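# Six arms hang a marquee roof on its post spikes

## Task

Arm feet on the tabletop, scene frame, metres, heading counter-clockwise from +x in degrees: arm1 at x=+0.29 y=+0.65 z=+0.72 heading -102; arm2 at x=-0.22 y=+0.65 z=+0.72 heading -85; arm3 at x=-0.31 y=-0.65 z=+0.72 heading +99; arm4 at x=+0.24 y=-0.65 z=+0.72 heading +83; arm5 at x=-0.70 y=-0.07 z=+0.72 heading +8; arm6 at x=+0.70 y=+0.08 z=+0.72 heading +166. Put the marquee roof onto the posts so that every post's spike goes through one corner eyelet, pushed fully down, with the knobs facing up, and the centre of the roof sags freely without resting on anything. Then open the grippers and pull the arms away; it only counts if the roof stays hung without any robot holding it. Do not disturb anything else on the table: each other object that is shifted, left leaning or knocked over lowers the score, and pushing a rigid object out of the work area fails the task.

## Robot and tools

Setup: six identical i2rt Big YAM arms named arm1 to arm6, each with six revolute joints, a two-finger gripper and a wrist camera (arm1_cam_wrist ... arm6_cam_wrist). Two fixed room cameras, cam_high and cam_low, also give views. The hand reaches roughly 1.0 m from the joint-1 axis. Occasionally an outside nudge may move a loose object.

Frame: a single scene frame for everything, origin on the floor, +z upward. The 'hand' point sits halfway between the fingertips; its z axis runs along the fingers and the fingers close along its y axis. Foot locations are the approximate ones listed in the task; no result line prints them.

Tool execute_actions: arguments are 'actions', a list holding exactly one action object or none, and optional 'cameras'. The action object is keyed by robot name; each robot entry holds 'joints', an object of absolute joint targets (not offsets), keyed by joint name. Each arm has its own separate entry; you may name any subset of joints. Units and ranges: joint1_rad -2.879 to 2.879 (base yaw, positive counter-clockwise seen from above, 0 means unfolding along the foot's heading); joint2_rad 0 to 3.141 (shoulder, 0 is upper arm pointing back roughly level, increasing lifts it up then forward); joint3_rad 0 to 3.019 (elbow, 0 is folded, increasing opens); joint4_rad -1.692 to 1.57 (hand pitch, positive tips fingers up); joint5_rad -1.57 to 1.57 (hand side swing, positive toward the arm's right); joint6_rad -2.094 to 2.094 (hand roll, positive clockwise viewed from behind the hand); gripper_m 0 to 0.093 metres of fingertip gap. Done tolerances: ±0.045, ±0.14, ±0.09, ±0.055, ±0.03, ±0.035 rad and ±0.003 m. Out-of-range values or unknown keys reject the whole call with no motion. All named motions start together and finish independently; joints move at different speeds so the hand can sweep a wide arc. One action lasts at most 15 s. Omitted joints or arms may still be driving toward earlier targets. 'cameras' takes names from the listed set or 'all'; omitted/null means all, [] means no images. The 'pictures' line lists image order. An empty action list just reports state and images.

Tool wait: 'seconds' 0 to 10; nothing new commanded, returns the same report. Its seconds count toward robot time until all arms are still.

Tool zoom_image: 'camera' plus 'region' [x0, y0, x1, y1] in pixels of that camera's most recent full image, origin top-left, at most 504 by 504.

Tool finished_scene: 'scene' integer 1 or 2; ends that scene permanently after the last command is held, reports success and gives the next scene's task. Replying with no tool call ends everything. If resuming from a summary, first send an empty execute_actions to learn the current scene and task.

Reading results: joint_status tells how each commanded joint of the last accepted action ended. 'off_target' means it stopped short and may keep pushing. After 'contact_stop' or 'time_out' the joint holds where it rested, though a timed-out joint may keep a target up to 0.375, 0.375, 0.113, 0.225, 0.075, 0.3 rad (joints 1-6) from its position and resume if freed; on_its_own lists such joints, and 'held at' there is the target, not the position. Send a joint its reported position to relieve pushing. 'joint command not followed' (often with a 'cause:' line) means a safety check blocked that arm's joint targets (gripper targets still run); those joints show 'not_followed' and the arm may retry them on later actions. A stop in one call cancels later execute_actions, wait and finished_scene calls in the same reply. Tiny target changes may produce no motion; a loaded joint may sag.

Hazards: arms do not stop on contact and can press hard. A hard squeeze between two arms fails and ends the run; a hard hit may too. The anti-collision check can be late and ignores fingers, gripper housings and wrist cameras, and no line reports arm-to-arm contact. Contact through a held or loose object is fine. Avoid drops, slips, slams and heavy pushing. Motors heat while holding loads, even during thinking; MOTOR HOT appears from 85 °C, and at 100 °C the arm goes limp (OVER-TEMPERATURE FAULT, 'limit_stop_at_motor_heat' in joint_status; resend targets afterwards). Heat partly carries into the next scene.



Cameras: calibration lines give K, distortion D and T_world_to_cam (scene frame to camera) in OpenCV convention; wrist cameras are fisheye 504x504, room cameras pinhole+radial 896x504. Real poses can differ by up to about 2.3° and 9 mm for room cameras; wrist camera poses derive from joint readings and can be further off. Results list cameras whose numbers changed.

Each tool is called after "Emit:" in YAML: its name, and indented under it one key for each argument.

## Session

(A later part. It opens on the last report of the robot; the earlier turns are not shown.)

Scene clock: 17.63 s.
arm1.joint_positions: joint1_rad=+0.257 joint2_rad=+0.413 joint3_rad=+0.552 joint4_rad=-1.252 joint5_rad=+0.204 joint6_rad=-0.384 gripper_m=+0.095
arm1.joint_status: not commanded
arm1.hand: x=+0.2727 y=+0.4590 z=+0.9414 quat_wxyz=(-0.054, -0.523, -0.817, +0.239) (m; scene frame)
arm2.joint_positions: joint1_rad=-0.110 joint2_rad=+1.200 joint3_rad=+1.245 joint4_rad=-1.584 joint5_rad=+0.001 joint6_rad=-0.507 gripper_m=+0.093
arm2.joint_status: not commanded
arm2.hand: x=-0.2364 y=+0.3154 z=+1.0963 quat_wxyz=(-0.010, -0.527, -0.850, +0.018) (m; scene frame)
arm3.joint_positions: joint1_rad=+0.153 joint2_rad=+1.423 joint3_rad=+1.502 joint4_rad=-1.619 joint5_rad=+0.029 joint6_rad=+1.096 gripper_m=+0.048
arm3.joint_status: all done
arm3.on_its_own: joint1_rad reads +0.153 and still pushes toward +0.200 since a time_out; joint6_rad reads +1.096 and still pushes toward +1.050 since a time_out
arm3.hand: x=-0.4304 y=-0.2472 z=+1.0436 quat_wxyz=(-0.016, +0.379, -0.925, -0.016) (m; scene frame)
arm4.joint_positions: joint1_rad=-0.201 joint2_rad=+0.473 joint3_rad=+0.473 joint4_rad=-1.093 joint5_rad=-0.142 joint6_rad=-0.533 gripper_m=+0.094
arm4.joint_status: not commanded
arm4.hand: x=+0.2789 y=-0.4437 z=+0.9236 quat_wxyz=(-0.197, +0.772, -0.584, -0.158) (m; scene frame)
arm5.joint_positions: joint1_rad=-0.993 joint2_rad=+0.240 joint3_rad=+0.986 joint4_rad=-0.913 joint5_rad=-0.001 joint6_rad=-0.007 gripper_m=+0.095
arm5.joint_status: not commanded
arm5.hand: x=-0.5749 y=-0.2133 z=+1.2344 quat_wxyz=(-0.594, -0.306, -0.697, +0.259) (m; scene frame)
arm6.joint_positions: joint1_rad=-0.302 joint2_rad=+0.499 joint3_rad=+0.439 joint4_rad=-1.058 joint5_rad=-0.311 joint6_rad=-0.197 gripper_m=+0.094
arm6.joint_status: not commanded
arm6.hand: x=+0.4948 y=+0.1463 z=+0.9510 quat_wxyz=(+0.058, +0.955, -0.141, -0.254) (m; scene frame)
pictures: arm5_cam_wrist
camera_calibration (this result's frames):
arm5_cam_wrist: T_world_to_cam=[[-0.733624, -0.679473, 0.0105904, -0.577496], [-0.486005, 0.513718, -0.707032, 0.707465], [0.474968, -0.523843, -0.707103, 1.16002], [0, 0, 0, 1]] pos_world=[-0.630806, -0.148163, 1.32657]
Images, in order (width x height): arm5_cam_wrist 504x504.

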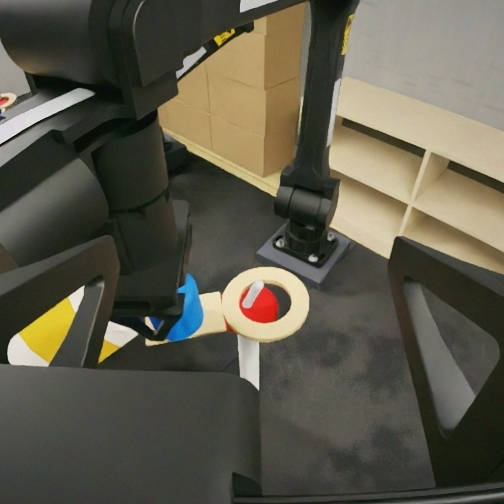

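Lower via j3 (straight down / slightly back).

Emit:
execute_actions:
  actions:
    - {"arm3":{"joints":{"joint3_rad":1.41,"joint4_rad":-1.52}}}
  cameras: ["arm5_cam_wrist"]

Emit:
zoom_image:
  camera: "arm5_cam_wrist"
  region: [130,200,400,400]

Scene clock: 19.47 s.
arm1.joint_positions: joint1_rad=+0.257 joint2_rad=+0.413 joint3_rad=+0.552 joint4_rad=-1.252 joint5_rad=+0.204 joint6_rad=-0.384 gripper_m=+0.095
arm1.joint_status: not commanded
arm1.hand: x=+0.2727 y=+0.4590 z=+0.9414 quat_wxyz=(-0.054, -0.523, -0.817, +0.239) (m; scene frame)
arm2.joint_positions: joint1_rad=-0.110 joint2_rad=+1.200 joint3_rad=+1.245 joint4_rad=-1.584 joint5_rad=+0.001 joint6_rad=-0.507 gripper_m=+0.093
arm2.joint_status: not commanded
arm2.hand: x=-0.2364 y=+0.3154 z=+1.0963 quat_wxyz=(-0.010, -0.527, -0.850, +0.018) (m; scene frame)
arm3.joint_positions: joint1_rad=+0.153 joint2_rad=+1.407 joint3_rad=+1.430 joint4_rad=-1.542 joint5_rad=+0.032 joint6_rad=+1.087 gripper_m=+0.048
arm3.joint_status: all done
arm3.on_its_own: joint1_rad reads +0.153 and still pushes toward +0.200 since a time_out; joint6_rad reads +1.087 and still pushes toward +1.050 since a time_out
arm3.hand: x=-0.4297 y=-0.2467 z=+1.0229 quat_wxyz=(-0.019, +0.382, -0.924, -0.027) (m; scene frame)
arm4.joint_positions: joint1_rad=-0.201 joint2_rad=+0.473 joint3_rad=+0.473 joint4_rad=-1.093 joint5_rad=-0.142 joint6_rad=-0.533 gripper_m=+0.094
arm4.joint_status: not commanded
arm4.hand: x=+0.2789 y=-0.4437 z=+0.9236 quat_wxyz=(-0.197, +0.772, -0.584, -0.158) (m; scene frame)
arm5.joint_positions: joint1_rad=-0.993 joint2_rad=+0.240 joint3_rad=+0.986 joint4_rad=-0.913 joint5_rad=-0.001 joint6_rad=-0.007 gripper_m=+0.095
arm5.joint_status: not commanded
arm5.hand: x=-0.5749 y=-0.2133 z=+1.2344 quat_wxyz=(-0.594, -0.306, -0.697, +0.259) (m; scene frame)
arm6.joint_positions: joint1_rad=-0.302 joint2_rad=+0.499 joint3_rad=+0.439 joint4_rad=-1.058 joint5_rad=-0.311 joint6_rad=-0.197 gripper_m=+0.094
arm6.joint_status: not commanded
arm6.hand: x=+0.4948 y=+0.1463 z=+0.9510 quat_wxyz=(+0.058, +0.955, -0.141, -0.254) (m; scene frame)
pictures: arm5_cam_wrist
camera_calibration (this result's frames):
arm5_cam_wrist: T_world_to_cam=[[-0.733624, -0.679473, 0.0105904, -0.577496], [-0.486005, 0.513718, -0.707032, 0.707465], [0.474968, -0.523843, -0.707103, 1.16002], [0, 0, 0, 1]] pos_world=[-0.630806, -0.148163, 1.32657]
Images, in order (width x height): arm5_cam_wrist 504x504.

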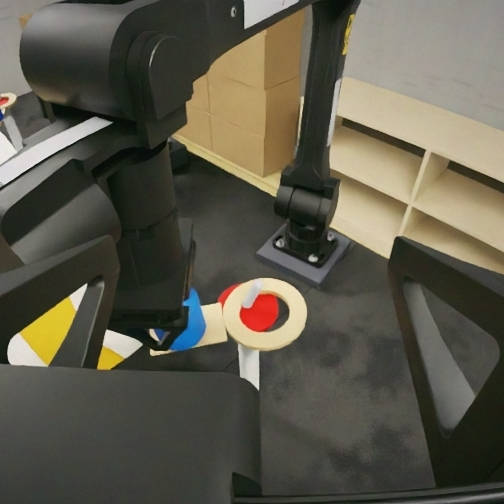

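Region (130, 200, 400, 400) of arm5_cam_wrist's 504x504 image, scaled by 1.867, with more detail than that image has; it fills the top 373 rows of this view, and the rest is white.

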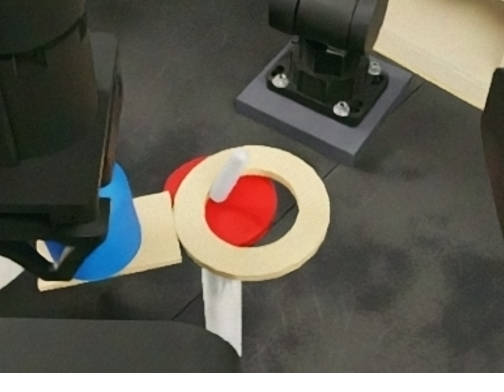

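Threaded. Lower a bit more, then release.

Emit:
execute_actions:
  actions:
    - {"arm3":{"joints":{"joint2_rad":1.43,"joint3_rad":1.36,"joint4_rad":-1.48}}}
  cameras: ["arm5_cam_wrist"]

Scene clock: 20.23 s.
arm1.joint_positions: joint1_rad=+0.257 joint2_rad=+0.413 joint3_rad=+0.552 joint4_rad=-1.252 joint5_rad=+0.204 joint6_rad=-0.384 gripper_m=+0.095
arm1.joint_status: not commanded
arm1.hand: x=+0.2727 y=+0.4590 z=+0.9414 quat_wxyz=(-0.054, -0.523, -0.817, +0.239) (m; scene frame)
arm2.joint_positions: joint1_rad=-0.110 joint2_rad=+1.200 joint3_rad=+1.245 joint4_rad=-1.584 joint5_rad=+0.001 joint6_rad=-0.507 gripper_m=+0.093
arm2.joint_status: not commanded
arm2.hand: x=-0.2364 y=+0.3154 z=+1.0963 quat_wxyz=(-0.010, -0.527, -0.850, +0.018) (m; scene frame)
arm3.joint_positions: joint1_rad=+0.152 joint2_rad=+1.386 joint3_rad=+1.405 joint4_rad=-1.504 joint5_rad=+0.034 joint6_rad=+1.085 gripper_m=+0.048
arm3.joint_status: all done
arm3.on_its_own: joint1_rad reads +0.152 and still pushes toward +0.200 since a time_out
arm3.hand: x=-0.4293 y=-0.2466 z=+1.0216 quat_wxyz=(-0.021, +0.383, -0.923, -0.043) (m; scene frame)
arm4.joint_positions: joint1_rad=-0.201 joint2_rad=+0.473 joint3_rad=+0.473 joint4_rad=-1.093 joint5_rad=-0.142 joint6_rad=-0.533 gripper_m=+0.094
arm4.joint_status: not commanded
arm4.hand: x=+0.2789 y=-0.4437 z=+0.9236 quat_wxyz=(-0.197, +0.772, -0.584, -0.158) (m; scene frame)
arm5.joint_positions: joint1_rad=-0.993 joint2_rad=+0.240 joint3_rad=+0.986 joint4_rad=-0.913 joint5_rad=-0.001 joint6_rad=-0.007 gripper_m=+0.095
arm5.joint_status: not commanded
arm5.hand: x=-0.5749 y=-0.2133 z=+1.2344 quat_wxyz=(-0.594, -0.306, -0.697, +0.259) (m; scene frame)
arm6.joint_positions: joint1_rad=-0.302 joint2_rad=+0.499 joint3_rad=+0.439 joint4_rad=-1.058 joint5_rad=-0.311 joint6_rad=-0.197 gripper_m=+0.094
arm6.joint_status: not commanded
arm6.hand: x=+0.4948 y=+0.1463 z=+0.9510 quat_wxyz=(+0.058, +0.955, -0.141, -0.254) (m; scene frame)
pictures: arm5_cam_wrist
camera_calibration (this result's frames):
arm5_cam_wrist: T_world_to_cam=[[-0.733624, -0.679473, 0.0105904, -0.577496], [-0.486005, 0.513718, -0.707032, 0.707465], [0.474968, -0.523843, -0.707103, 1.16002], [0, 0, 0, 1]] pos_world=[-0.630806, -0.148163, 1.32657]
Images, in order (width x height): arm5_cam_wrist 504x504.

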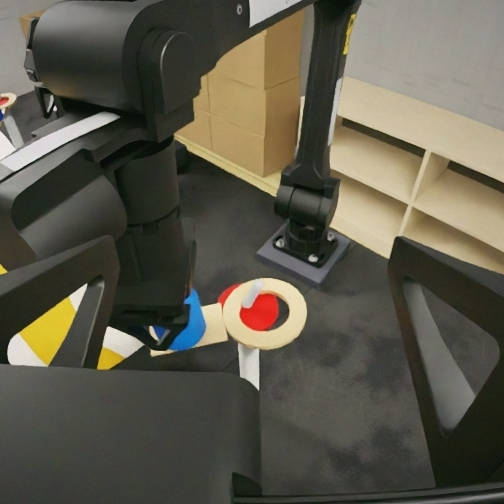

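Emit:
execute_actions:
  actions:
    - {"arm3":{"joints":{"gripper_m":0.09,"joint1_rad":0.152,"joint2_rad":1.386,"joint3_rad":1.405,"joint4_rad":-1.504}}}
  cameras: []

Emit:
execute_actions:
  actions:
    - {"arm3":{"joints":{"joint2_rad":1.25,"joint3_rad":1.55,"joint4_rad":-1.68}}}
  cameras: []

Emit:
execute_actions:
  actions:
    - {"arm3":{"joints":{"joint2_rad":0.5,"joint1_rad":0}},"arm5":{"joints":{"joint1_rad":-0.6,"joint2_rad":0.2}},"arm2":{"joints":{"joint1_rad":-0.24,"joint2_rad":1.65,"joint3_rad":1.35,"joint4_rad":-1.27,"joint6_rad":0}}}
  cameras: ["arm2_cam_wrist","cam_high","cam_low"]

Scene clock: 21.37 s.
arm1.joint_positions: joint1_rad=+0.257 joint2_rad=+0.413 joint3_rad=+0.552 joint4_rad=-1.252 joint5_rad=+0.204 joint6_rad=-0.384 gripper_m=+0.095
arm1.joint_status: not commanded
arm1.hand: x=+0.2727 y=+0.4590 z=+0.9414 quat_wxyz=(-0.054, -0.523, -0.817, +0.239) (m; scene frame)
arm2.joint_positions: joint1_rad=-0.110 joint2_rad=+1.200 joint3_rad=+1.245 joint4_rad=-1.584 joint5_rad=+0.001 joint6_rad=-0.507 gripper_m=+0.093
arm2.joint_status: not commanded
arm2.hand: x=-0.2364 y=+0.3154 z=+1.0963 quat_wxyz=(-0.010, -0.527, -0.850, +0.018) (m; scene frame)
arm3.joint_positions: joint1_rad=+0.139 joint2_rad=+1.381 joint3_rad=+1.405 joint4_rad=-1.506 joint5_rad=+0.014 joint6_rad=+1.060 gripper_m=+0.090
arm3.joint_status: all done
arm3.hand: x=-0.4267 y=-0.2469 z=+1.0233 quat_wxyz=(-0.012, +0.388, -0.920, -0.045) (m; scene frame)
arm4.joint_positions: joint1_rad=-0.201 joint2_rad=+0.473 joint3_rad=+0.473 joint4_rad=-1.093 joint5_rad=-0.142 joint6_rad=-0.533 gripper_m=+0.094
arm4.joint_status: not commanded
arm4.hand: x=+0.2789 y=-0.4437 z=+0.9236 quat_wxyz=(-0.197, +0.772, -0.584, -0.158) (m; scene frame)
arm5.joint_positions: joint1_rad=-0.993 joint2_rad=+0.240 joint3_rad=+0.986 joint4_rad=-0.913 joint5_rad=-0.001 joint6_rad=-0.007 gripper_m=+0.095
arm5.joint_status: not commanded
arm5.hand: x=-0.5749 y=-0.2133 z=+1.2344 quat_wxyz=(-0.594, -0.306, -0.697, +0.259) (m; scene frame)
arm6.joint_positions: joint1_rad=-0.302 joint2_rad=+0.499 joint3_rad=+0.439 joint4_rad=-1.058 joint5_rad=-0.311 joint6_rad=-0.197 gripper_m=+0.094
arm6.joint_status: not commanded
arm6.hand: x=+0.4948 y=+0.1463 z=+0.9510 quat_wxyz=(+0.058, +0.955, -0.141, -0.254) (m; scene frame)
pictures: none
No camera images: the call's "cameras" was empty. Leave "cameras" out to get every camera's image.

Scene clock: 22.60 s.
arm1.joint_positions: joint1_rad=+0.257 joint2_rad=+0.413 joint3_rad=+0.552 joint4_rad=-1.252 joint5_rad=+0.204 joint6_rad=-0.384 gripper_m=+0.095
arm1.joint_status: not commanded
arm1.hand: x=+0.2727 y=+0.4590 z=+0.9414 quat_wxyz=(-0.054, -0.523, -0.817, +0.239) (m; scene frame)
arm2.joint_positions: joint1_rad=-0.110 joint2_rad=+1.200 joint3_rad=+1.245 joint4_rad=-1.584 joint5_rad=+0.001 joint6_rad=-0.507 gripper_m=+0.093
arm2.joint_status: not commanded
arm2.hand: x=-0.2364 y=+0.3154 z=+1.0963 quat_wxyz=(-0.010, -0.527, -0.850, +0.018) (m; scene frame)
arm3.joint_positions: joint1_rad=+0.141 joint2_rad=+1.244 joint3_rad=+1.523 joint4_rad=-1.669 joint5_rad=+0.004 joint6_rad=+1.060 gripper_m=+0.090
arm3.joint_status: all done
arm3.hand: x=-0.4164 y=-0.2911 z=+1.1184 quat_wxyz=(-0.012, +0.388, -0.917, -0.092) (m; scene frame)
arm4.joint_positions: joint1_rad=-0.201 joint2_rad=+0.473 joint3_rad=+0.473 joint4_rad=-1.093 joint5_rad=-0.142 joint6_rad=-0.533 gripper_m=+0.094
arm4.joint_status: not commanded
arm4.hand: x=+0.2789 y=-0.4437 z=+0.9236 quat_wxyz=(-0.197, +0.772, -0.584, -0.158) (m; scene frame)
arm5.joint_positions: joint1_rad=-0.993 joint2_rad=+0.240 joint3_rad=+0.986 joint4_rad=-0.913 joint5_rad=-0.001 joint6_rad=-0.007 gripper_m=+0.095
arm5.joint_status: not commanded
arm5.hand: x=-0.5749 y=-0.2133 z=+1.2344 quat_wxyz=(-0.594, -0.306, -0.697, +0.259) (m; scene frame)
arm6.joint_positions: joint1_rad=-0.302 joint2_rad=+0.499 joint3_rad=+0.439 joint4_rad=-1.058 joint5_rad=-0.311 joint6_rad=-0.197 gripper_m=+0.094
arm6.joint_status: not commanded
arm6.hand: x=+0.4948 y=+0.1463 z=+0.9510 quat_wxyz=(+0.058, +0.955, -0.141, -0.254) (m; scene frame)
pictures: none
No camera images: the call's "cameras" was empty. Leave "cameras" out to get every camera's image.

Scene clock: 24.20 s.
arm1.joint_positions: joint1_rad=+0.257 joint2_rad=+0.413 joint3_rad=+0.552 joint4_rad=-1.252 joint5_rad=+0.204 joint6_rad=-0.384 gripper_m=+0.095
arm1.joint_status: not commanded
arm1.hand: x=+0.2727 y=+0.4590 z=+0.9414 quat_wxyz=(-0.054, -0.523, -0.817, +0.239) (m; scene frame)
arm2.joint_positions: joint1_rad=-0.245 joint2_rad=+1.660 joint3_rad=+1.327 joint4_rad=-1.285 joint5_rad=+0.000 joint6_rad=-0.015 gripper_m=+0.093
arm2.joint_status: all done
arm2.hand: x=-0.3054 y=+0.1860 z=+0.9486 quat_wxyz=(+0.011, -0.763, -0.646, -0.016) (m; scene frame)
arm3.joint_positions: joint1_rad=-0.005 joint2_rad=+0.504 joint3_rad=+1.545 joint4_rad=-1.669 joint5_rad=+0.001 joint6_rad=+1.060 gripper_m=+0.090
arm3.joint_status: all done
arm3.hand: x=-0.3257 y=-0.5381 z=+1.3006 quat_wxyz=(-0.083, +0.286, -0.843, -0.448) (m; scene frame)
arm4.joint_positions: joint1_rad=-0.201 joint2_rad=+0.473 joint3_rad=+0.473 joint4_rad=-1.093 joint5_rad=-0.142 joint6_rad=-0.533 gripper_m=+0.094
arm4.joint_status: not commanded
arm4.hand: x=+0.2789 y=-0.4437 z=+0.9236 quat_wxyz=(-0.197, +0.772, -0.584, -0.158) (m; scene frame)
arm5.joint_positions: joint1_rad=-0.607 joint2_rad=+0.203 joint3_rad=+0.986 joint4_rad=-0.913 joint5_rad=-0.001 joint6_rad=-0.007 gripper_m=+0.095
arm5.joint_status: all done
arm5.hand: x=-0.5434 y=-0.1478 z=+1.2408 quat_wxyz=(-0.647, -0.163, -0.731, +0.144) (m; scene frame)
arm6.joint_positions: joint1_rad=-0.302 joint2_rad=+0.499 joint3_rad=+0.439 joint4_rad=-1.058 joint5_rad=-0.311 joint6_rad=-0.197 gripper_m=+0.094
arm6.joint_status: not commanded
arm6.hand: x=+0.4948 y=+0.1463 z=+0.9510 quat_wxyz=(+0.058, +0.955, -0.141, -0.254) (m; scene frame)
pictures: arm2_cam_wrist, cam_high, cam_low
camera_calibration (this result's frames):
arm2_cam_wrist: T_world_to_cam=[[-0.987453, 0.15593, -0.0249587, -0.304797], [0.108497, 0.784751, 0.610242, -0.680365], [0.114741, 0.599877, -0.791822, 0.792223], [0, 0, 0, 1]] pos_world=[-0.318056, 0.106208, 1.03488]
Images, in order (width x height): arm2_cam_wrist 504x504, cam_high 896x504, cam_low 896x504.

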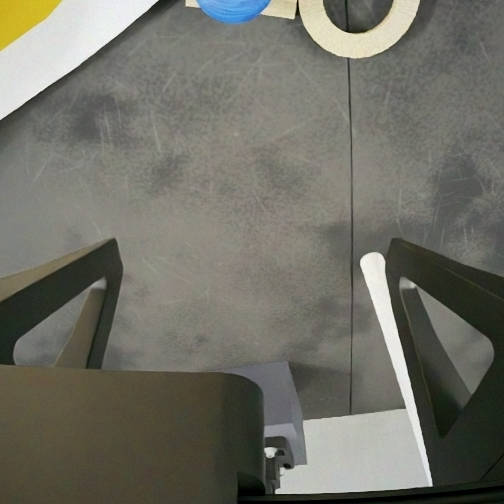

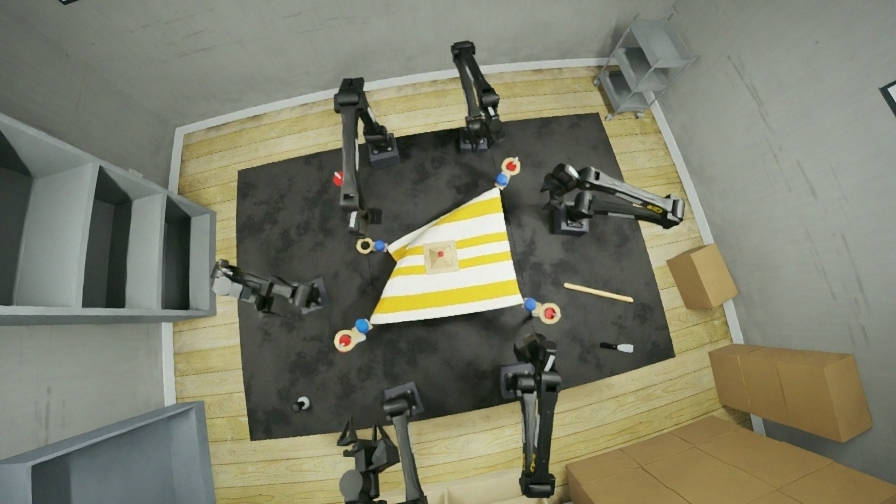

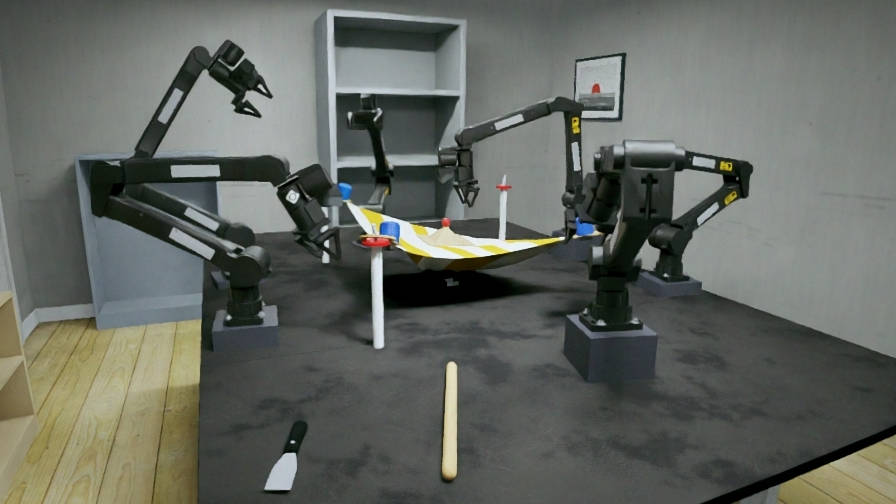

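Emit:
execute_actions:
  actions:
    - {"arm2":{"joints":{"joint1_rad":-0.17,"joint2_rad":1.82,"joint3_rad":1.42,"joint4_rad":-1.17,"joint6_rad":-1.65}}}
  cameras: ["arm2_cam_wrist","cam_high"]

Scene clock: 27.17 s.
arm1.joint_positions: joint1_rad=+0.257 joint2_rad=+0.413 joint3_rad=+0.552 joint4_rad=-1.252 joint5_rad=+0.204 joint6_rad=-0.384 gripper_m=+0.095
arm1.joint_status: not commanded
arm1.hand: x=+0.2727 y=+0.4590 z=+0.9414 quat_wxyz=(-0.054, -0.523, -0.817, +0.239) (m; scene frame)
arm2.joint_positions: joint1_rad=-0.166 joint2_rad=+1.831 joint3_rad=+1.393 joint4_rad=-1.183 joint5_rad=+0.000 joint6_rad=-1.635 gripper_m=+0.093
arm2.joint_status: all done
arm2.hand: x=-0.2730 y=+0.1349 z=+0.8892 quat_wxyz=(-0.003, -0.018, -1.000, -0.021) (m; scene frame)
arm3.joint_positions: joint1_rad=-0.005 joint2_rad=+0.504 joint3_rad=+1.545 joint4_rad=-1.669 joint5_rad=+0.001 joint6_rad=+1.060 gripper_m=+0.090
arm3.joint_status: not commanded
arm3.hand: x=-0.3257 y=-0.5381 z=+1.3006 quat_wxyz=(-0.083, +0.286, -0.843, -0.448) (m; scene frame)
arm4.joint_positions: joint1_rad=-0.201 joint2_rad=+0.473 joint3_rad=+0.473 joint4_rad=-1.093 joint5_rad=-0.142 joint6_rad=-0.533 gripper_m=+0.094
arm4.joint_status: not commanded
arm4.hand: x=+0.2789 y=-0.4437 z=+0.9236 quat_wxyz=(-0.197, +0.772, -0.584, -0.158) (m; scene frame)
arm5.joint_positions: joint1_rad=-0.607 joint2_rad=+0.203 joint3_rad=+0.986 joint4_rad=-0.913 joint5_rad=-0.001 joint6_rad=-0.007 gripper_m=+0.095
arm5.joint_status: not commanded
arm5.hand: x=-0.5434 y=-0.1478 z=+1.2408 quat_wxyz=(-0.647, -0.163, -0.731, +0.144) (m; scene frame)
arm6.joint_positions: joint1_rad=-0.302 joint2_rad=+0.499 joint3_rad=+0.439 joint4_rad=-1.058 joint5_rad=-0.311 joint6_rad=-0.197 gripper_m=+0.094
arm6.joint_status: not commanded
arm6.hand: x=+0.4948 y=+0.1463 z=+0.9510 quat_wxyz=(+0.058, +0.955, -0.141, -0.254) (m; scene frame)
pictures: arm2_cam_wrist, cam_high
camera_calibration (this result's frames):
arm2_cam_wrist: T_world_to_cam=[[-0.0264093, -0.997631, -0.0635226, 0.185962], [-0.818499, -0.0149013, 0.574315, -0.720836], [-0.573901, 0.0671604, -0.816166, 0.677592], [0, 0, 0, 1]] pos_world=[-0.196221, 0.129273, 0.978827]
Images, in order (width x height): arm2_cam_wrist 504x504, cam_high 896x504.

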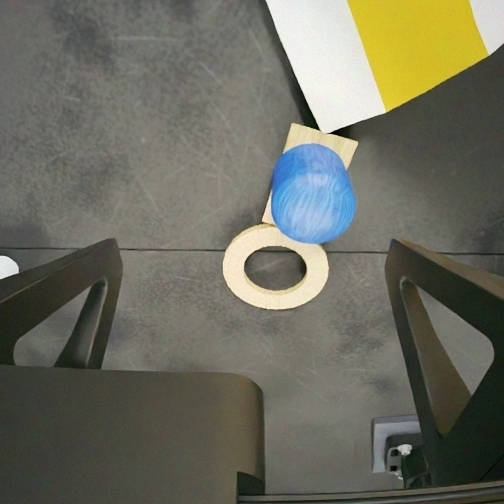

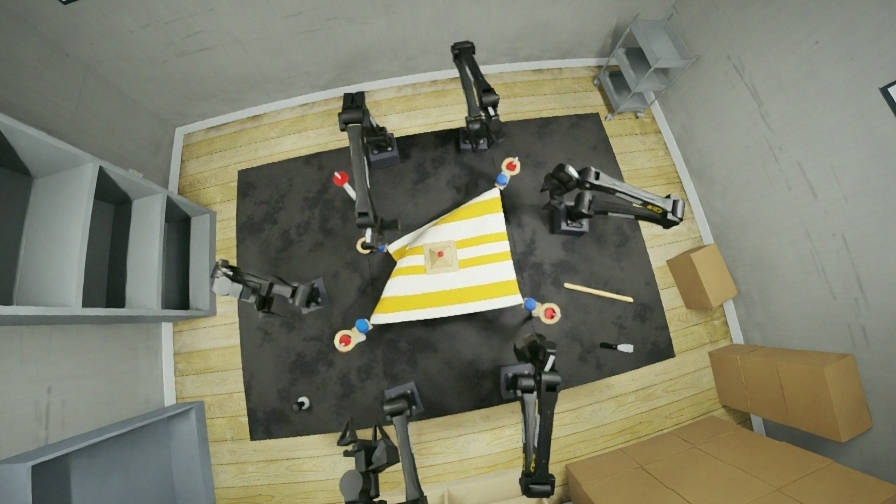

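Emit:
execute_actions:
  actions:
    - {"arm2":{"joints":{"joint1_rad":-0.205,"joint2_rad":2.0,"joint3_rad":1.36,"joint4_rad":-0.98,"joint6_rad":-1.68}}}
  cameras: ["arm2_cam_wrist"]

Scene clock: 28.90 s.
arm1.joint_positions: joint1_rad=+0.257 joint2_rad=+0.413 joint3_rad=+0.552 joint4_rad=-1.252 joint5_rad=+0.204 joint6_rad=-0.384 gripper_m=+0.095
arm1.joint_status: not commanded
arm1.hand: x=+0.2727 y=+0.4590 z=+0.9414 quat_wxyz=(-0.054, -0.523, -0.817, +0.239) (m; scene frame)
arm2.joint_positions: joint1_rad=-0.202 joint2_rad=+2.015 joint3_rad=+1.346 joint4_rad=-0.995 joint5_rad=+0.000 joint6_rad=-1.666 gripper_m=+0.093
arm2.joint_status: all done
arm2.hand: x=-0.2922 y=+0.1322 z=+0.7793 quat_wxyz=(-0.006, -0.022, -0.999, -0.042) (m; scene frame)
arm3.joint_positions: joint1_rad=-0.005 joint2_rad=+0.504 joint3_rad=+1.545 joint4_rad=-1.669 joint5_rad=+0.001 joint6_rad=+1.060 gripper_m=+0.090
arm3.joint_status: not commanded
arm3.hand: x=-0.3257 y=-0.5381 z=+1.3006 quat_wxyz=(-0.083, +0.286, -0.843, -0.448) (m; scene frame)
arm4.joint_positions: joint1_rad=-0.201 joint2_rad=+0.473 joint3_rad=+0.473 joint4_rad=-1.093 joint5_rad=-0.142 joint6_rad=-0.533 gripper_m=+0.094
arm4.joint_status: not commanded
arm4.hand: x=+0.2789 y=-0.4437 z=+0.9236 quat_wxyz=(-0.197, +0.772, -0.584, -0.158) (m; scene frame)
arm5.joint_positions: joint1_rad=-0.607 joint2_rad=+0.203 joint3_rad=+0.986 joint4_rad=-0.913 joint5_rad=-0.001 joint6_rad=-0.007 gripper_m=+0.095
arm5.joint_status: not commanded
arm5.hand: x=-0.5434 y=-0.1478 z=+1.2408 quat_wxyz=(-0.647, -0.163, -0.731, +0.144) (m; scene frame)
arm6.joint_positions: joint1_rad=-0.302 joint2_rad=+0.499 joint3_rad=+0.439 joint4_rad=-1.058 joint5_rad=-0.311 joint6_rad=-0.197 gripper_m=+0.094
arm6.joint_status: not commanded
arm6.hand: x=+0.4948 y=+0.1463 z=+0.9510 quat_wxyz=(+0.058, +0.955, -0.141, -0.254) (m; scene frame)
pictures: arm2_cam_wrist
camera_calibration (this result's frames):
arm2_cam_wrist: T_world_to_cam=[[-0.0318497, -0.993806, -0.106467, 0.207172], [-0.822869, -0.0343921, 0.56719, -0.666568], [-0.567338, 0.105673, -0.816676, 0.574271], [0, 0, 0, 1]] pos_world=[-0.216094, 0.122279, 0.869121]
Images, in order (width x height): arm2_cam_wrist 504x504.

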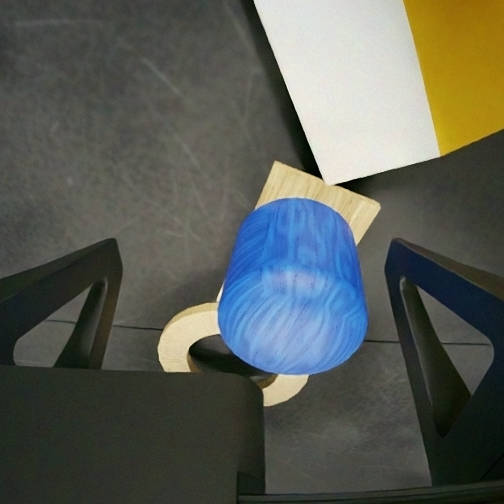

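Need ~1.5 cm south and lower.

Emit:
execute_actions:
  actions:
    - {"arm2":{"joints":{"joint2_rad":2.075,"joint3_rad":1.385,"joint4_rad":-0.93}}}
  cameras: ["arm2_cam_wrist"]

Scene clock: 29.87 s.
arm1.joint_positions: joint1_rad=+0.257 joint2_rad=+0.413 joint3_rad=+0.552 joint4_rad=-1.252 joint5_rad=+0.204 joint6_rad=-0.384 gripper_m=+0.095
arm1.joint_status: not commanded
arm1.hand: x=+0.2727 y=+0.4590 z=+0.9414 quat_wxyz=(-0.054, -0.523, -0.817, +0.239) (m; scene frame)
arm2.joint_positions: joint1_rad=-0.202 joint2_rad=+2.068 joint3_rad=+1.353 joint4_rad=-0.945 joint5_rad=+0.000 joint6_rad=-1.666 gripper_m=+0.093
arm2.joint_status: all done
arm2.hand: x=-0.2930 y=+0.1262 z=+0.7534 quat_wxyz=(-0.006, -0.022, -0.999, -0.041) (m; scene frame)
arm3.joint_positions: joint1_rad=-0.005 joint2_rad=+0.504 joint3_rad=+1.545 joint4_rad=-1.669 joint5_rad=+0.001 joint6_rad=+1.060 gripper_m=+0.090
arm3.joint_status: not commanded
arm3.hand: x=-0.3257 y=-0.5381 z=+1.3006 quat_wxyz=(-0.083, +0.286, -0.843, -0.448) (m; scene frame)
arm4.joint_positions: joint1_rad=-0.201 joint2_rad=+0.473 joint3_rad=+0.473 joint4_rad=-1.093 joint5_rad=-0.142 joint6_rad=-0.533 gripper_m=+0.094
arm4.joint_status: not commanded
arm4.hand: x=+0.2789 y=-0.4437 z=+0.9236 quat_wxyz=(-0.197, +0.772, -0.584, -0.158) (m; scene frame)
arm5.joint_positions: joint1_rad=-0.607 joint2_rad=+0.203 joint3_rad=+0.986 joint4_rad=-0.913 joint5_rad=-0.001 joint6_rad=-0.007 gripper_m=+0.095
arm5.joint_status: not commanded
arm5.hand: x=-0.5434 y=-0.1478 z=+1.2408 quat_wxyz=(-0.647, -0.163, -0.731, +0.144) (m; scene frame)
arm6.joint_positions: joint1_rad=-0.302 joint2_rad=+0.499 joint3_rad=+0.439 joint4_rad=-1.058 joint5_rad=-0.311 joint6_rad=-0.197 gripper_m=+0.094
arm6.joint_status: not commanded
arm6.hand: x=+0.4948 y=+0.1463 z=+0.9510 quat_wxyz=(+0.058, +0.955, -0.141, -0.254) (m; scene frame)
pictures: arm2_cam_wrist
camera_calibration (this result's frames):
arm2_cam_wrist: T_world_to_cam=[[-0.0319045, -0.994162, -0.103072, 0.195897], [-0.822601, -0.032458, 0.567692, -0.653267], [-0.567723, 0.102899, -0.816763, 0.553589], [0, 0, 0, 1]] pos_world=[-0.216843, 0.116585, 0.843197]
Images, in order (width x height): arm2_cam_wrist 504x504.

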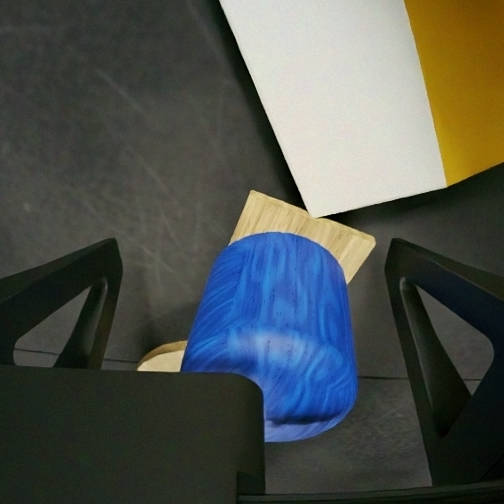

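Emit:
execute_actions:
  actions:
    - {"arm2":{"joints":{"joint2_rad":2.1,"joint4_rad":-0.91}}}
  cameras: []

Emit:
execute_actions:
  actions:
    - {"arm2":{"joints":{"gripper_m":0.03}},"arm1":{"joints":{"joint1_rad":-1.0,"joint2_rad":0.8,"joint3_rad":1.2,"joint4_rad":-0.75,"joint5_rad":0,"joint6_rad":0}}}
  cameras: []

Emit:
execute_actions:
  actions:
    - {"arm2":{"joints":{"joint2_rad":1.35,"joint3_rad":1.47,"joint4_rad":-1.65}}}
  cameras: ["arm1_cam_wrist","arm2_cam_wrist","cam_high"]

Scene clock: 30.90 s.
arm1.joint_positions: joint1_rad=+0.257 joint2_rad=+0.413 joint3_rad=+0.552 joint4_rad=-1.252 joint5_rad=+0.204 joint6_rad=-0.384 gripper_m=+0.095
arm1.joint_status: not commanded
arm1.hand: x=+0.2727 y=+0.4590 z=+0.9414 quat_wxyz=(-0.054, -0.523, -0.817, +0.239) (m; scene frame)
arm2.joint_positions: joint1_rad=-0.202 joint2_rad=+2.085 joint3_rad=+1.353 joint4_rad=-0.926 joint5_rad=+0.000 joint6_rad=-1.666 gripper_m=+0.093
arm2.joint_status: all done
arm2.hand: x=-0.2932 y=+0.1248 z=+0.7445 quat_wxyz=(-0.006, -0.021, -0.999, -0.040) (m; scene frame)
arm3.joint_positions: joint1_rad=-0.005 joint2_rad=+0.504 joint3_rad=+1.545 joint4_rad=-1.669 joint5_rad=+0.001 joint6_rad=+1.060 gripper_m=+0.090
arm3.joint_status: not commanded
arm3.hand: x=-0.3257 y=-0.5381 z=+1.3006 quat_wxyz=(-0.083, +0.286, -0.843, -0.448) (m; scene frame)
arm4.joint_positions: joint1_rad=-0.201 joint2_rad=+0.473 joint3_rad=+0.473 joint4_rad=-1.093 joint5_rad=-0.142 joint6_rad=-0.533 gripper_m=+0.094
arm4.joint_status: not commanded
arm4.hand: x=+0.2789 y=-0.4437 z=+0.9236 quat_wxyz=(-0.197, +0.772, -0.584, -0.158) (m; scene frame)
arm5.joint_positions: joint1_rad=-0.607 joint2_rad=+0.203 joint3_rad=+0.986 joint4_rad=-0.913 joint5_rad=-0.001 joint6_rad=-0.007 gripper_m=+0.095
arm5.joint_status: not commanded
arm5.hand: x=-0.5434 y=-0.1478 z=+1.2408 quat_wxyz=(-0.647, -0.163, -0.731, +0.144) (m; scene frame)
arm6.joint_positions: joint1_rad=-0.302 joint2_rad=+0.499 joint3_rad=+0.439 joint4_rad=-1.058 joint5_rad=-0.311 joint6_rad=-0.197 gripper_m=+0.094
arm6.joint_status: not commanded
arm6.hand: x=+0.4948 y=+0.1463 z=+0.9510 quat_wxyz=(+0.058, +0.955, -0.141, -0.254) (m; scene frame)
pictures: none
No camera images: the call's "cameras" was empty. Leave "cameras" out to get every camera's image.

Scene clock: 32.50 s.
arm1.joint_positions: joint1_rad=-0.999 joint2_rad=+0.805 joint3_rad=+1.154 joint4_rad=-0.767 joint5_rad=+0.000 joint6_rad=-0.011 gripper_m=+0.095
arm1.joint_status: all done
arm1.hand: x=-0.0697 y=+0.4923 z=+1.2425 quat_wxyz=(-0.106, -0.820, -0.176, +0.534) (m; scene frame)
arm2.joint_positions: joint1_rad=-0.202 joint2_rad=+2.085 joint3_rad=+1.353 joint4_rad=-0.924 joint5_rad=+0.000 joint6_rad=-1.667 gripper_m=+0.051
arm2.joint_status: gripper_m off_target (ended at +0.051, target +0.030)
arm2.hand: x=-0.2933 y=+0.1241 z=+0.7445 quat_wxyz=(-0.005, -0.021, -0.999, -0.038) (m; scene frame)
arm3.joint_positions: joint1_rad=-0.005 joint2_rad=+0.504 joint3_rad=+1.545 joint4_rad=-1.669 joint5_rad=+0.001 joint6_rad=+1.060 gripper_m=+0.090
arm3.joint_status: not commanded
arm3.hand: x=-0.3257 y=-0.5381 z=+1.3006 quat_wxyz=(-0.083, +0.286, -0.843, -0.448) (m; scene frame)
arm4.joint_positions: joint1_rad=-0.201 joint2_rad=+0.473 joint3_rad=+0.473 joint4_rad=-1.093 joint5_rad=-0.142 joint6_rad=-0.533 gripper_m=+0.094
arm4.joint_status: not commanded
arm4.hand: x=+0.2789 y=-0.4437 z=+0.9236 quat_wxyz=(-0.197, +0.772, -0.584, -0.158) (m; scene frame)
arm5.joint_positions: joint1_rad=-0.607 joint2_rad=+0.203 joint3_rad=+0.986 joint4_rad=-0.913 joint5_rad=-0.001 joint6_rad=-0.007 gripper_m=+0.095
arm5.joint_status: not commanded
arm5.hand: x=-0.5434 y=-0.1478 z=+1.2408 quat_wxyz=(-0.647, -0.163, -0.731, +0.144) (m; scene frame)
arm6.joint_positions: joint1_rad=-0.302 joint2_rad=+0.499 joint3_rad=+0.439 joint4_rad=-1.058 joint5_rad=-0.311 joint6_rad=-0.197 gripper_m=+0.094
arm6.joint_status: not commanded
arm6.hand: x=+0.4948 y=+0.1463 z=+0.9510 quat_wxyz=(+0.058, +0.955, -0.141, -0.254) (m; scene frame)
pictures: none
No camera images: the call's "cameras" was empty. Leave "cameras" out to get every camera's image.

Scene clock: 34.07 s.
arm1.joint_positions: joint1_rad=-0.999 joint2_rad=+0.805 joint3_rad=+1.154 joint4_rad=-0.767 joint5_rad=+0.000 joint6_rad=-0.011 gripper_m=+0.095
arm1.joint_status: not commanded
arm1.hand: x=-0.0697 y=+0.4923 z=+1.2425 quat_wxyz=(-0.106, -0.820, -0.176, +0.534) (m; scene frame)
arm2.joint_positions: joint1_rad=-0.202 joint2_rad=+1.359 joint3_rad=+1.450 joint4_rad=-1.628 joint5_rad=+0.000 joint6_rad=-1.667 gripper_m=+0.051
arm2.joint_status: all done
arm2.hand: x=-0.2751 y=+0.2592 z=+1.1207 quat_wxyz=(+0.001, -0.021, -1.000, +0.021) (m; scene frame)
arm3.joint_positions: joint1_rad=-0.005 joint2_rad=+0.504 joint3_rad=+1.545 joint4_rad=-1.669 joint5_rad=+0.001 joint6_rad=+1.060 gripper_m=+0.090
arm3.joint_status: not commanded
arm3.hand: x=-0.3257 y=-0.5381 z=+1.3006 quat_wxyz=(-0.083, +0.286, -0.843, -0.448) (m; scene frame)
arm4.joint_positions: joint1_rad=-0.201 joint2_rad=+0.473 joint3_rad=+0.473 joint4_rad=-1.093 joint5_rad=-0.142 joint6_rad=-0.533 gripper_m=+0.094
arm4.joint_status: not commanded
arm4.hand: x=+0.2789 y=-0.4437 z=+0.9236 quat_wxyz=(-0.197, +0.772, -0.584, -0.158) (m; scene frame)
arm5.joint_positions: joint1_rad=-0.607 joint2_rad=+0.203 joint3_rad=+0.986 joint4_rad=-0.913 joint5_rad=-0.001 joint6_rad=-0.007 gripper_m=+0.095
arm5.joint_status: not commanded
arm5.hand: x=-0.5434 y=-0.1478 z=+1.2408 quat_wxyz=(-0.647, -0.163, -0.731, +0.144) (m; scene frame)
arm6.joint_positions: joint1_rad=-0.302 joint2_rad=+0.499 joint3_rad=+0.439 joint4_rad=-1.058 joint5_rad=-0.311 joint6_rad=-0.197 gripper_m=+0.094
arm6.joint_status: not commanded
arm6.hand: x=+0.4948 y=+0.1463 z=+0.9510 quat_wxyz=(+0.058, +0.955, -0.141, -0.254) (m; scene frame)
pictures: arm1_cam_wrist, arm2_cam_wrist, cam_high
camera_calibration (this result's frames):
arm1_cam_wrist: T_world_to_cam=[[-0.415119, 0.909711, 0.0100661, -0.488089], [0.78333, 0.363032, -0.50458, 0.507321], [-0.462677, -0.201576, -0.863306, 1.26107], [0, 0, 0, 1]] pos_world=[-0.016549, 0.514046, 1.34958]
arm2_cam_wrist: T_world_to_cam=[[-0.0316639, -0.999313, 0.0192743, 0.230773], [-0.812873, 0.0369676, 0.581266, -0.873316], [-0.581579, 0.00273757, -0.813485, 0.868554], [0, 0, 0, 1]] pos_world=[-0.197455, 0.260521, 1.20974]
Images, in order (width x height): arm1_cam_wrist 504x504, arm2_cam_wrist 504x504, cam_high 896x504.

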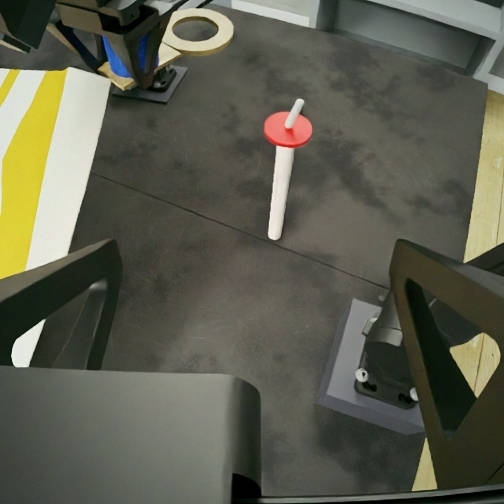

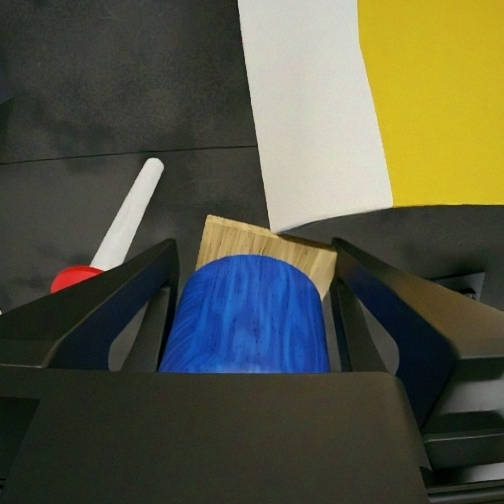

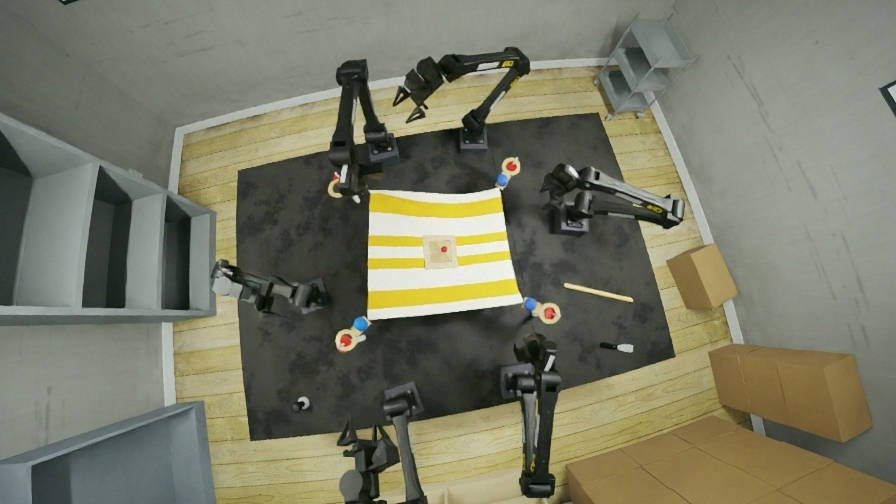

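Emit:
execute_actions:
  actions:
    - {"arm2":{"joints":{"joint1_rad":-0.42,"joint2_rad":1.22,"joint3_rad":1.4,"joint4_rad":-1.69,"joint6_rad":-1.89}}}
  cameras: ["arm1_cam_wrist","arm2_cam_wrist","cam_low"]

Scene clock: 36.93 s.
arm1.joint_positions: joint1_rad=-0.999 joint2_rad=+0.805 joint3_rad=+1.154 joint4_rad=-0.767 joint5_rad=+0.000 joint6_rad=-0.011 gripper_m=+0.095
arm1.joint_status: not commanded
arm1.hand: x=-0.0697 y=+0.4923 z=+1.2425 quat_wxyz=(-0.106, -0.820, -0.176, +0.534) (m; scene frame)
arm2.joint_positions: joint1_rad=-0.415 joint2_rad=+1.231 joint3_rad=+1.385 joint4_rad=-1.651 joint5_rad=-0.013 joint6_rad=-1.854 gripper_m=+0.051
arm2.joint_status: joint6_rad time_out (moved -0.187 of -0.223); the others done
joint sent to its limit — the command would take arm2.joint4_rad past its lower limit, so that joint was sent only as far as its limit.
arm2.on_its_own: joint6_rad reads -1.854 and still pushes toward -1.890 since a time_out
arm2.hand: x=-0.3406 y=+0.3185 z=+1.1399 quat_wxyz=(+0.005, -0.033, -0.999, +0.041) (m; scene frame)
arm3.joint_positions: joint1_rad=-0.005 joint2_rad=+0.504 joint3_rad=+1.545 joint4_rad=-1.669 joint5_rad=+0.001 joint6_rad=+1.060 gripper_m=+0.090
arm3.joint_status: not commanded
arm3.hand: x=-0.3257 y=-0.5381 z=+1.3006 quat_wxyz=(-0.083, +0.286, -0.843, -0.448) (m; scene frame)
arm4.joint_positions: joint1_rad=-0.201 joint2_rad=+0.473 joint3_rad=+0.473 joint4_rad=-1.093 joint5_rad=-0.142 joint6_rad=-0.533 gripper_m=+0.094
arm4.joint_status: not commanded
arm4.hand: x=+0.2789 y=-0.4437 z=+0.9236 quat_wxyz=(-0.197, +0.772, -0.584, -0.158) (m; scene frame)
arm5.joint_positions: joint1_rad=-0.607 joint2_rad=+0.203 joint3_rad=+0.986 joint4_rad=-0.913 joint5_rad=-0.001 joint6_rad=-0.007 gripper_m=+0.095
arm5.joint_status: not commanded
arm5.hand: x=-0.5434 y=-0.1478 z=+1.2408 quat_wxyz=(-0.647, -0.163, -0.731, +0.144) (m; scene frame)
arm6.joint_positions: joint1_rad=-0.302 joint2_rad=+0.499 joint3_rad=+0.439 joint4_rad=-1.058 joint5_rad=-0.311 joint6_rad=-0.197 gripper_m=+0.094
arm6.joint_status: not commanded
arm6.hand: x=+0.4948 y=+0.1463 z=+0.9510 quat_wxyz=(+0.058, +0.955, -0.141, -0.254) (m; scene frame)
pictures: arm1_cam_wrist, arm2_cam_wrist, cam_low
camera_calibration (this result's frames):
arm1_cam_wrist: T_world_to_cam=[[-0.415119, 0.909711, 0.0100661, -0.488089], [0.78333, 0.363032, -0.50458, 0.507321], [-0.462677, -0.201576, -0.863306, 1.26107], [0, 0, 0, 1]] pos_world=[-0.016549, 0.514046, 1.34958]
arm2_cam_wrist: T_world_to_cam=[[-0.0561394, -0.996579, 0.0606457, 0.231271], [-0.806817, 0.0810622, 0.585214, -0.956371], [-0.588128, -0.0160764, -0.808608, 0.844141], [0, 0, 0, 1]] pos_world=[-0.26217, 0.321577, 1.22824]
Images, in order (width x height): arm1_cam_wrist 504x504, arm2_cam_wrist 504x504, cam_low 896x504.

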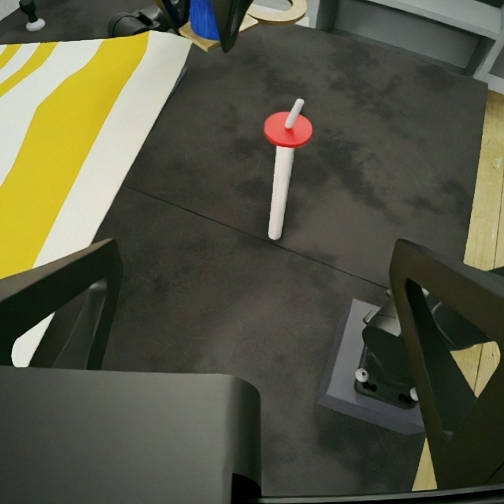

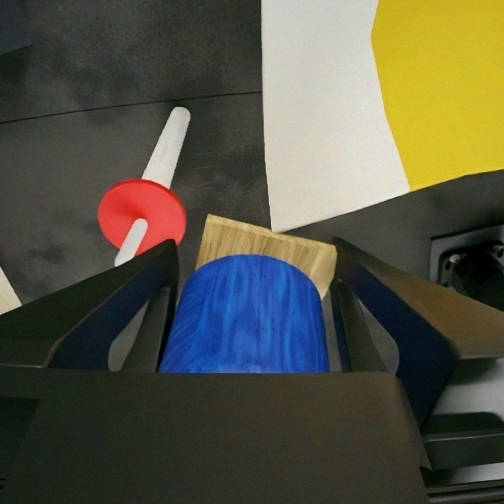

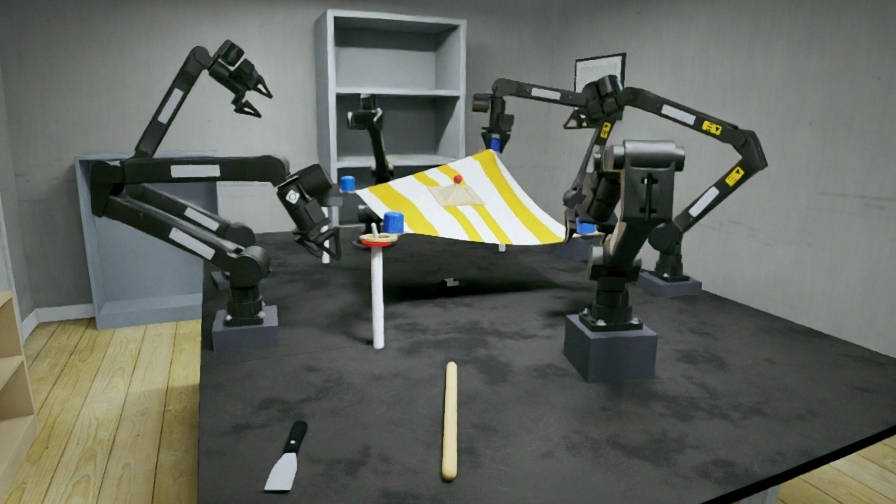

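Emit:
execute_actions:
  actions:
    - {"arm2":{"joints":{"joint1_rad":-0.51,"joint2_rad":1.17,"joint3_rad":1.37,"joint6_rad":-1.22}}}
  cameras: ["arm1_cam_wrist","arm2_cam_wrist"]

Scene clock: 38.93 s.
arm1.joint_positions: joint1_rad=-0.999 joint2_rad=+0.805 joint3_rad=+1.154 joint4_rad=-0.767 joint5_rad=+0.000 joint6_rad=-0.011 gripper_m=+0.095
arm1.joint_status: not commanded
arm1.hand: x=-0.0697 y=+0.4923 z=+1.2425 quat_wxyz=(-0.106, -0.820, -0.176, +0.534) (m; scene frame)
arm2.joint_positions: joint1_rad=-0.485 joint2_rad=+1.201 joint3_rad=+1.359 joint4_rad=-1.656 joint5_rad=-0.022 joint6_rad=-1.249 gripper_m=+0.051
arm2.joint_status: all done
arm2.hand: x=-0.3574 y=+0.3380 z=+1.1394 quat_wxyz=(-0.011, -0.362, -0.931, +0.041) (m; scene frame)
arm3.joint_positions: joint1_rad=-0.005 joint2_rad=+0.504 joint3_rad=+1.545 joint4_rad=-1.669 joint5_rad=+0.001 joint6_rad=+1.060 gripper_m=+0.090
arm3.joint_status: not commanded
arm3.hand: x=-0.3257 y=-0.5381 z=+1.3006 quat_wxyz=(-0.083, +0.286, -0.843, -0.448) (m; scene frame)
arm4.joint_positions: joint1_rad=-0.201 joint2_rad=+0.473 joint3_rad=+0.473 joint4_rad=-1.093 joint5_rad=-0.142 joint6_rad=-0.533 gripper_m=+0.094
arm4.joint_status: not commanded
arm4.hand: x=+0.2789 y=-0.4437 z=+0.9236 quat_wxyz=(-0.197, +0.772, -0.584, -0.158) (m; scene frame)
arm5.joint_positions: joint1_rad=-0.607 joint2_rad=+0.203 joint3_rad=+0.986 joint4_rad=-0.913 joint5_rad=-0.001 joint6_rad=-0.007 gripper_m=+0.095
arm5.joint_status: not commanded
arm5.hand: x=-0.5434 y=-0.1478 z=+1.2408 quat_wxyz=(-0.647, -0.163, -0.731, +0.144) (m; scene frame)
arm6.joint_positions: joint1_rad=-0.302 joint2_rad=+0.499 joint3_rad=+0.439 joint4_rad=-1.058 joint5_rad=-0.311 joint6_rad=-0.197 gripper_m=+0.094
arm6.joint_status: not commanded
arm6.hand: x=+0.4948 y=+0.1463 z=+0.9510 quat_wxyz=(+0.058, +0.955, -0.141, -0.254) (m; scene frame)
pictures: arm1_cam_wrist, arm2_cam_wrist
camera_calibration (this result's frames):
arm1_cam_wrist: T_world_to_cam=[[-0.415119, 0.909711, 0.0100661, -0.488089], [0.78333, 0.363032, -0.50458, 0.507321], [-0.462677, -0.201576, -0.863306, 1.26107], [0, 0, 0, 1]] pos_world=[-0.016549, 0.514046, 1.34958]
arm2_cam_wrist: T_world_to_cam=[[-0.668117, -0.742588, 0.0467132, -0.0389687], [-0.609692, 0.582373, 0.537697, -1.01609], [-0.426492, 0.330764, -0.841843, 0.81259], [0, 0, 0, 1]] pos_world=[-0.298976, 0.294032, 1.23224]
Images, in order (width x height): arm1_cam_wrist 504x504, arm2_cam_wrist 504x504.

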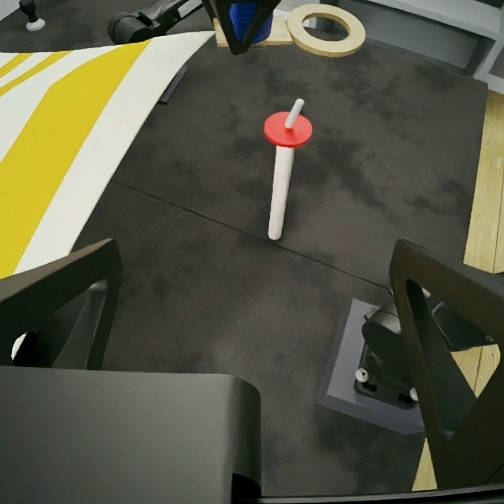

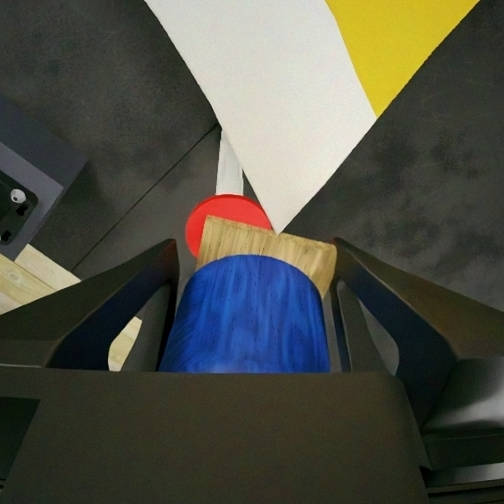

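Emit:
execute_actions:
  actions:
    - {"arm2":{"joints":{"joint1_rad":-0.49,"joint2_rad":1.24,"joint3_rad":1.3,"joint4_rad":-1.6}}}
  cameras: ["arm1_cam_wrist","arm2_cam_wrist","cam_low"]

Scene clock: 40.10 s.
arm1.joint_positions: joint1_rad=-0.999 joint2_rad=+0.805 joint3_rad=+1.154 joint4_rad=-0.767 joint5_rad=+0.000 joint6_rad=-0.011 gripper_m=+0.095
arm1.joint_status: not commanded
arm1.hand: x=-0.0697 y=+0.4923 z=+1.2425 quat_wxyz=(-0.106, -0.820, -0.176, +0.534) (m; scene frame)
arm2.joint_positions: joint1_rad=-0.475 joint2_rad=+1.260 joint3_rad=+1.284 joint4_rad=-1.605 joint5_rad=-0.022 joint6_rad=-1.246 gripper_m=+0.051
arm2.joint_status: all done
arm2.hand: x=-0.3571 y=+0.3299 z=+1.0915 quat_wxyz=(-0.013, -0.360, -0.933, -0.001) (m; scene frame)
arm3.joint_positions: joint1_rad=-0.005 joint2_rad=+0.504 joint3_rad=+1.545 joint4_rad=-1.669 joint5_rad=+0.001 joint6_rad=+1.060 gripper_m=+0.090
arm3.joint_status: not commanded
arm3.hand: x=-0.3257 y=-0.5381 z=+1.3006 quat_wxyz=(-0.083, +0.286, -0.843, -0.448) (m; scene frame)
arm4.joint_positions: joint1_rad=-0.201 joint2_rad=+0.473 joint3_rad=+0.473 joint4_rad=-1.093 joint5_rad=-0.142 joint6_rad=-0.533 gripper_m=+0.094
arm4.joint_status: not commanded
arm4.hand: x=+0.2789 y=-0.4437 z=+0.9236 quat_wxyz=(-0.197, +0.772, -0.584, -0.158) (m; scene frame)
arm5.joint_positions: joint1_rad=-0.607 joint2_rad=+0.203 joint3_rad=+0.986 joint4_rad=-0.913 joint5_rad=-0.001 joint6_rad=-0.007 gripper_m=+0.095
arm5.joint_status: not commanded
arm5.hand: x=-0.5434 y=-0.1478 z=+1.2408 quat_wxyz=(-0.647, -0.163, -0.731, +0.144) (m; scene frame)
arm6.joint_positions: joint1_rad=-0.302 joint2_rad=+0.499 joint3_rad=+0.439 joint4_rad=-1.058 joint5_rad=-0.311 joint6_rad=-0.197 gripper_m=+0.094
arm6.joint_status: not commanded
arm6.hand: x=+0.4948 y=+0.1463 z=+0.9510 quat_wxyz=(+0.058, +0.955, -0.141, -0.254) (m; scene frame)
pictures: arm1_cam_wrist, arm2_cam_wrist, cam_low
camera_calibration (this result's frames):
arm1_cam_wrist: T_world_to_cam=[[-0.415119, 0.909711, 0.0100661, -0.488089], [0.78333, 0.363032, -0.50458, 0.507321], [-0.462677, -0.201576, -0.863306, 1.26107], [0, 0, 0, 1]] pos_world=[-0.016549, 0.514046, 1.34958]
arm2_cam_wrist: T_world_to_cam=[[-0.662752, -0.748161, -0.0318541, 0.0470324], [-0.631923, 0.535947, 0.559851, -1.0022], [-0.401787, 0.391172, -0.827981, 0.748865], [0, 0, 0, 1]] pos_world=[-0.301259, 0.27938, 1.18263]
Images, in order (width x height): arm1_cam_wrist 504x504, arm2_cam_wrist 504x504, cam_low 896x504.

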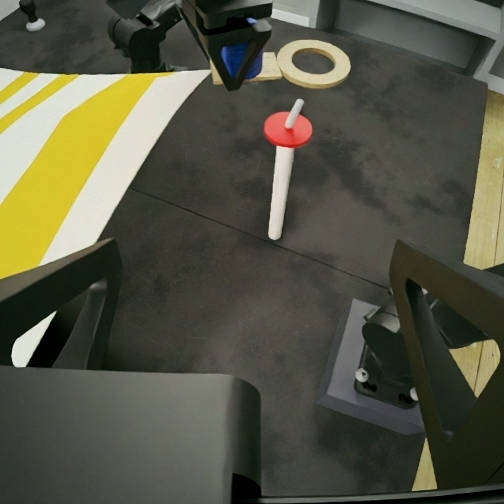

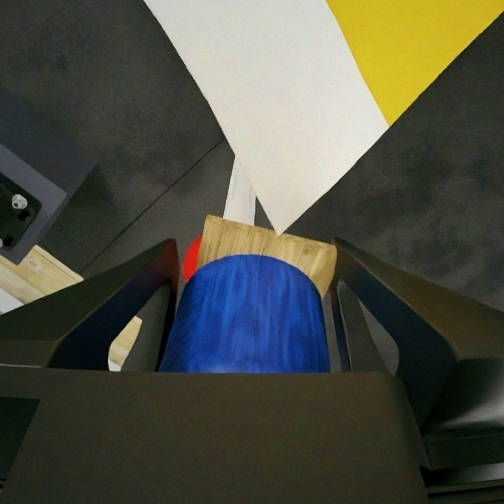

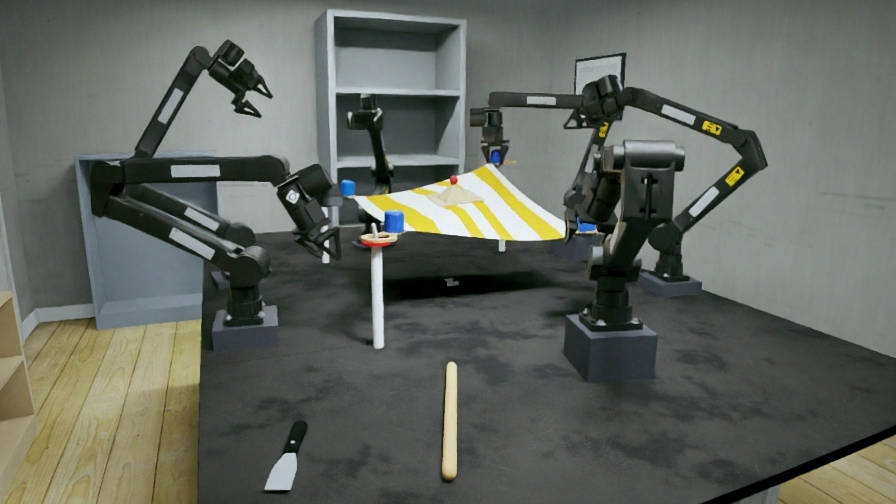

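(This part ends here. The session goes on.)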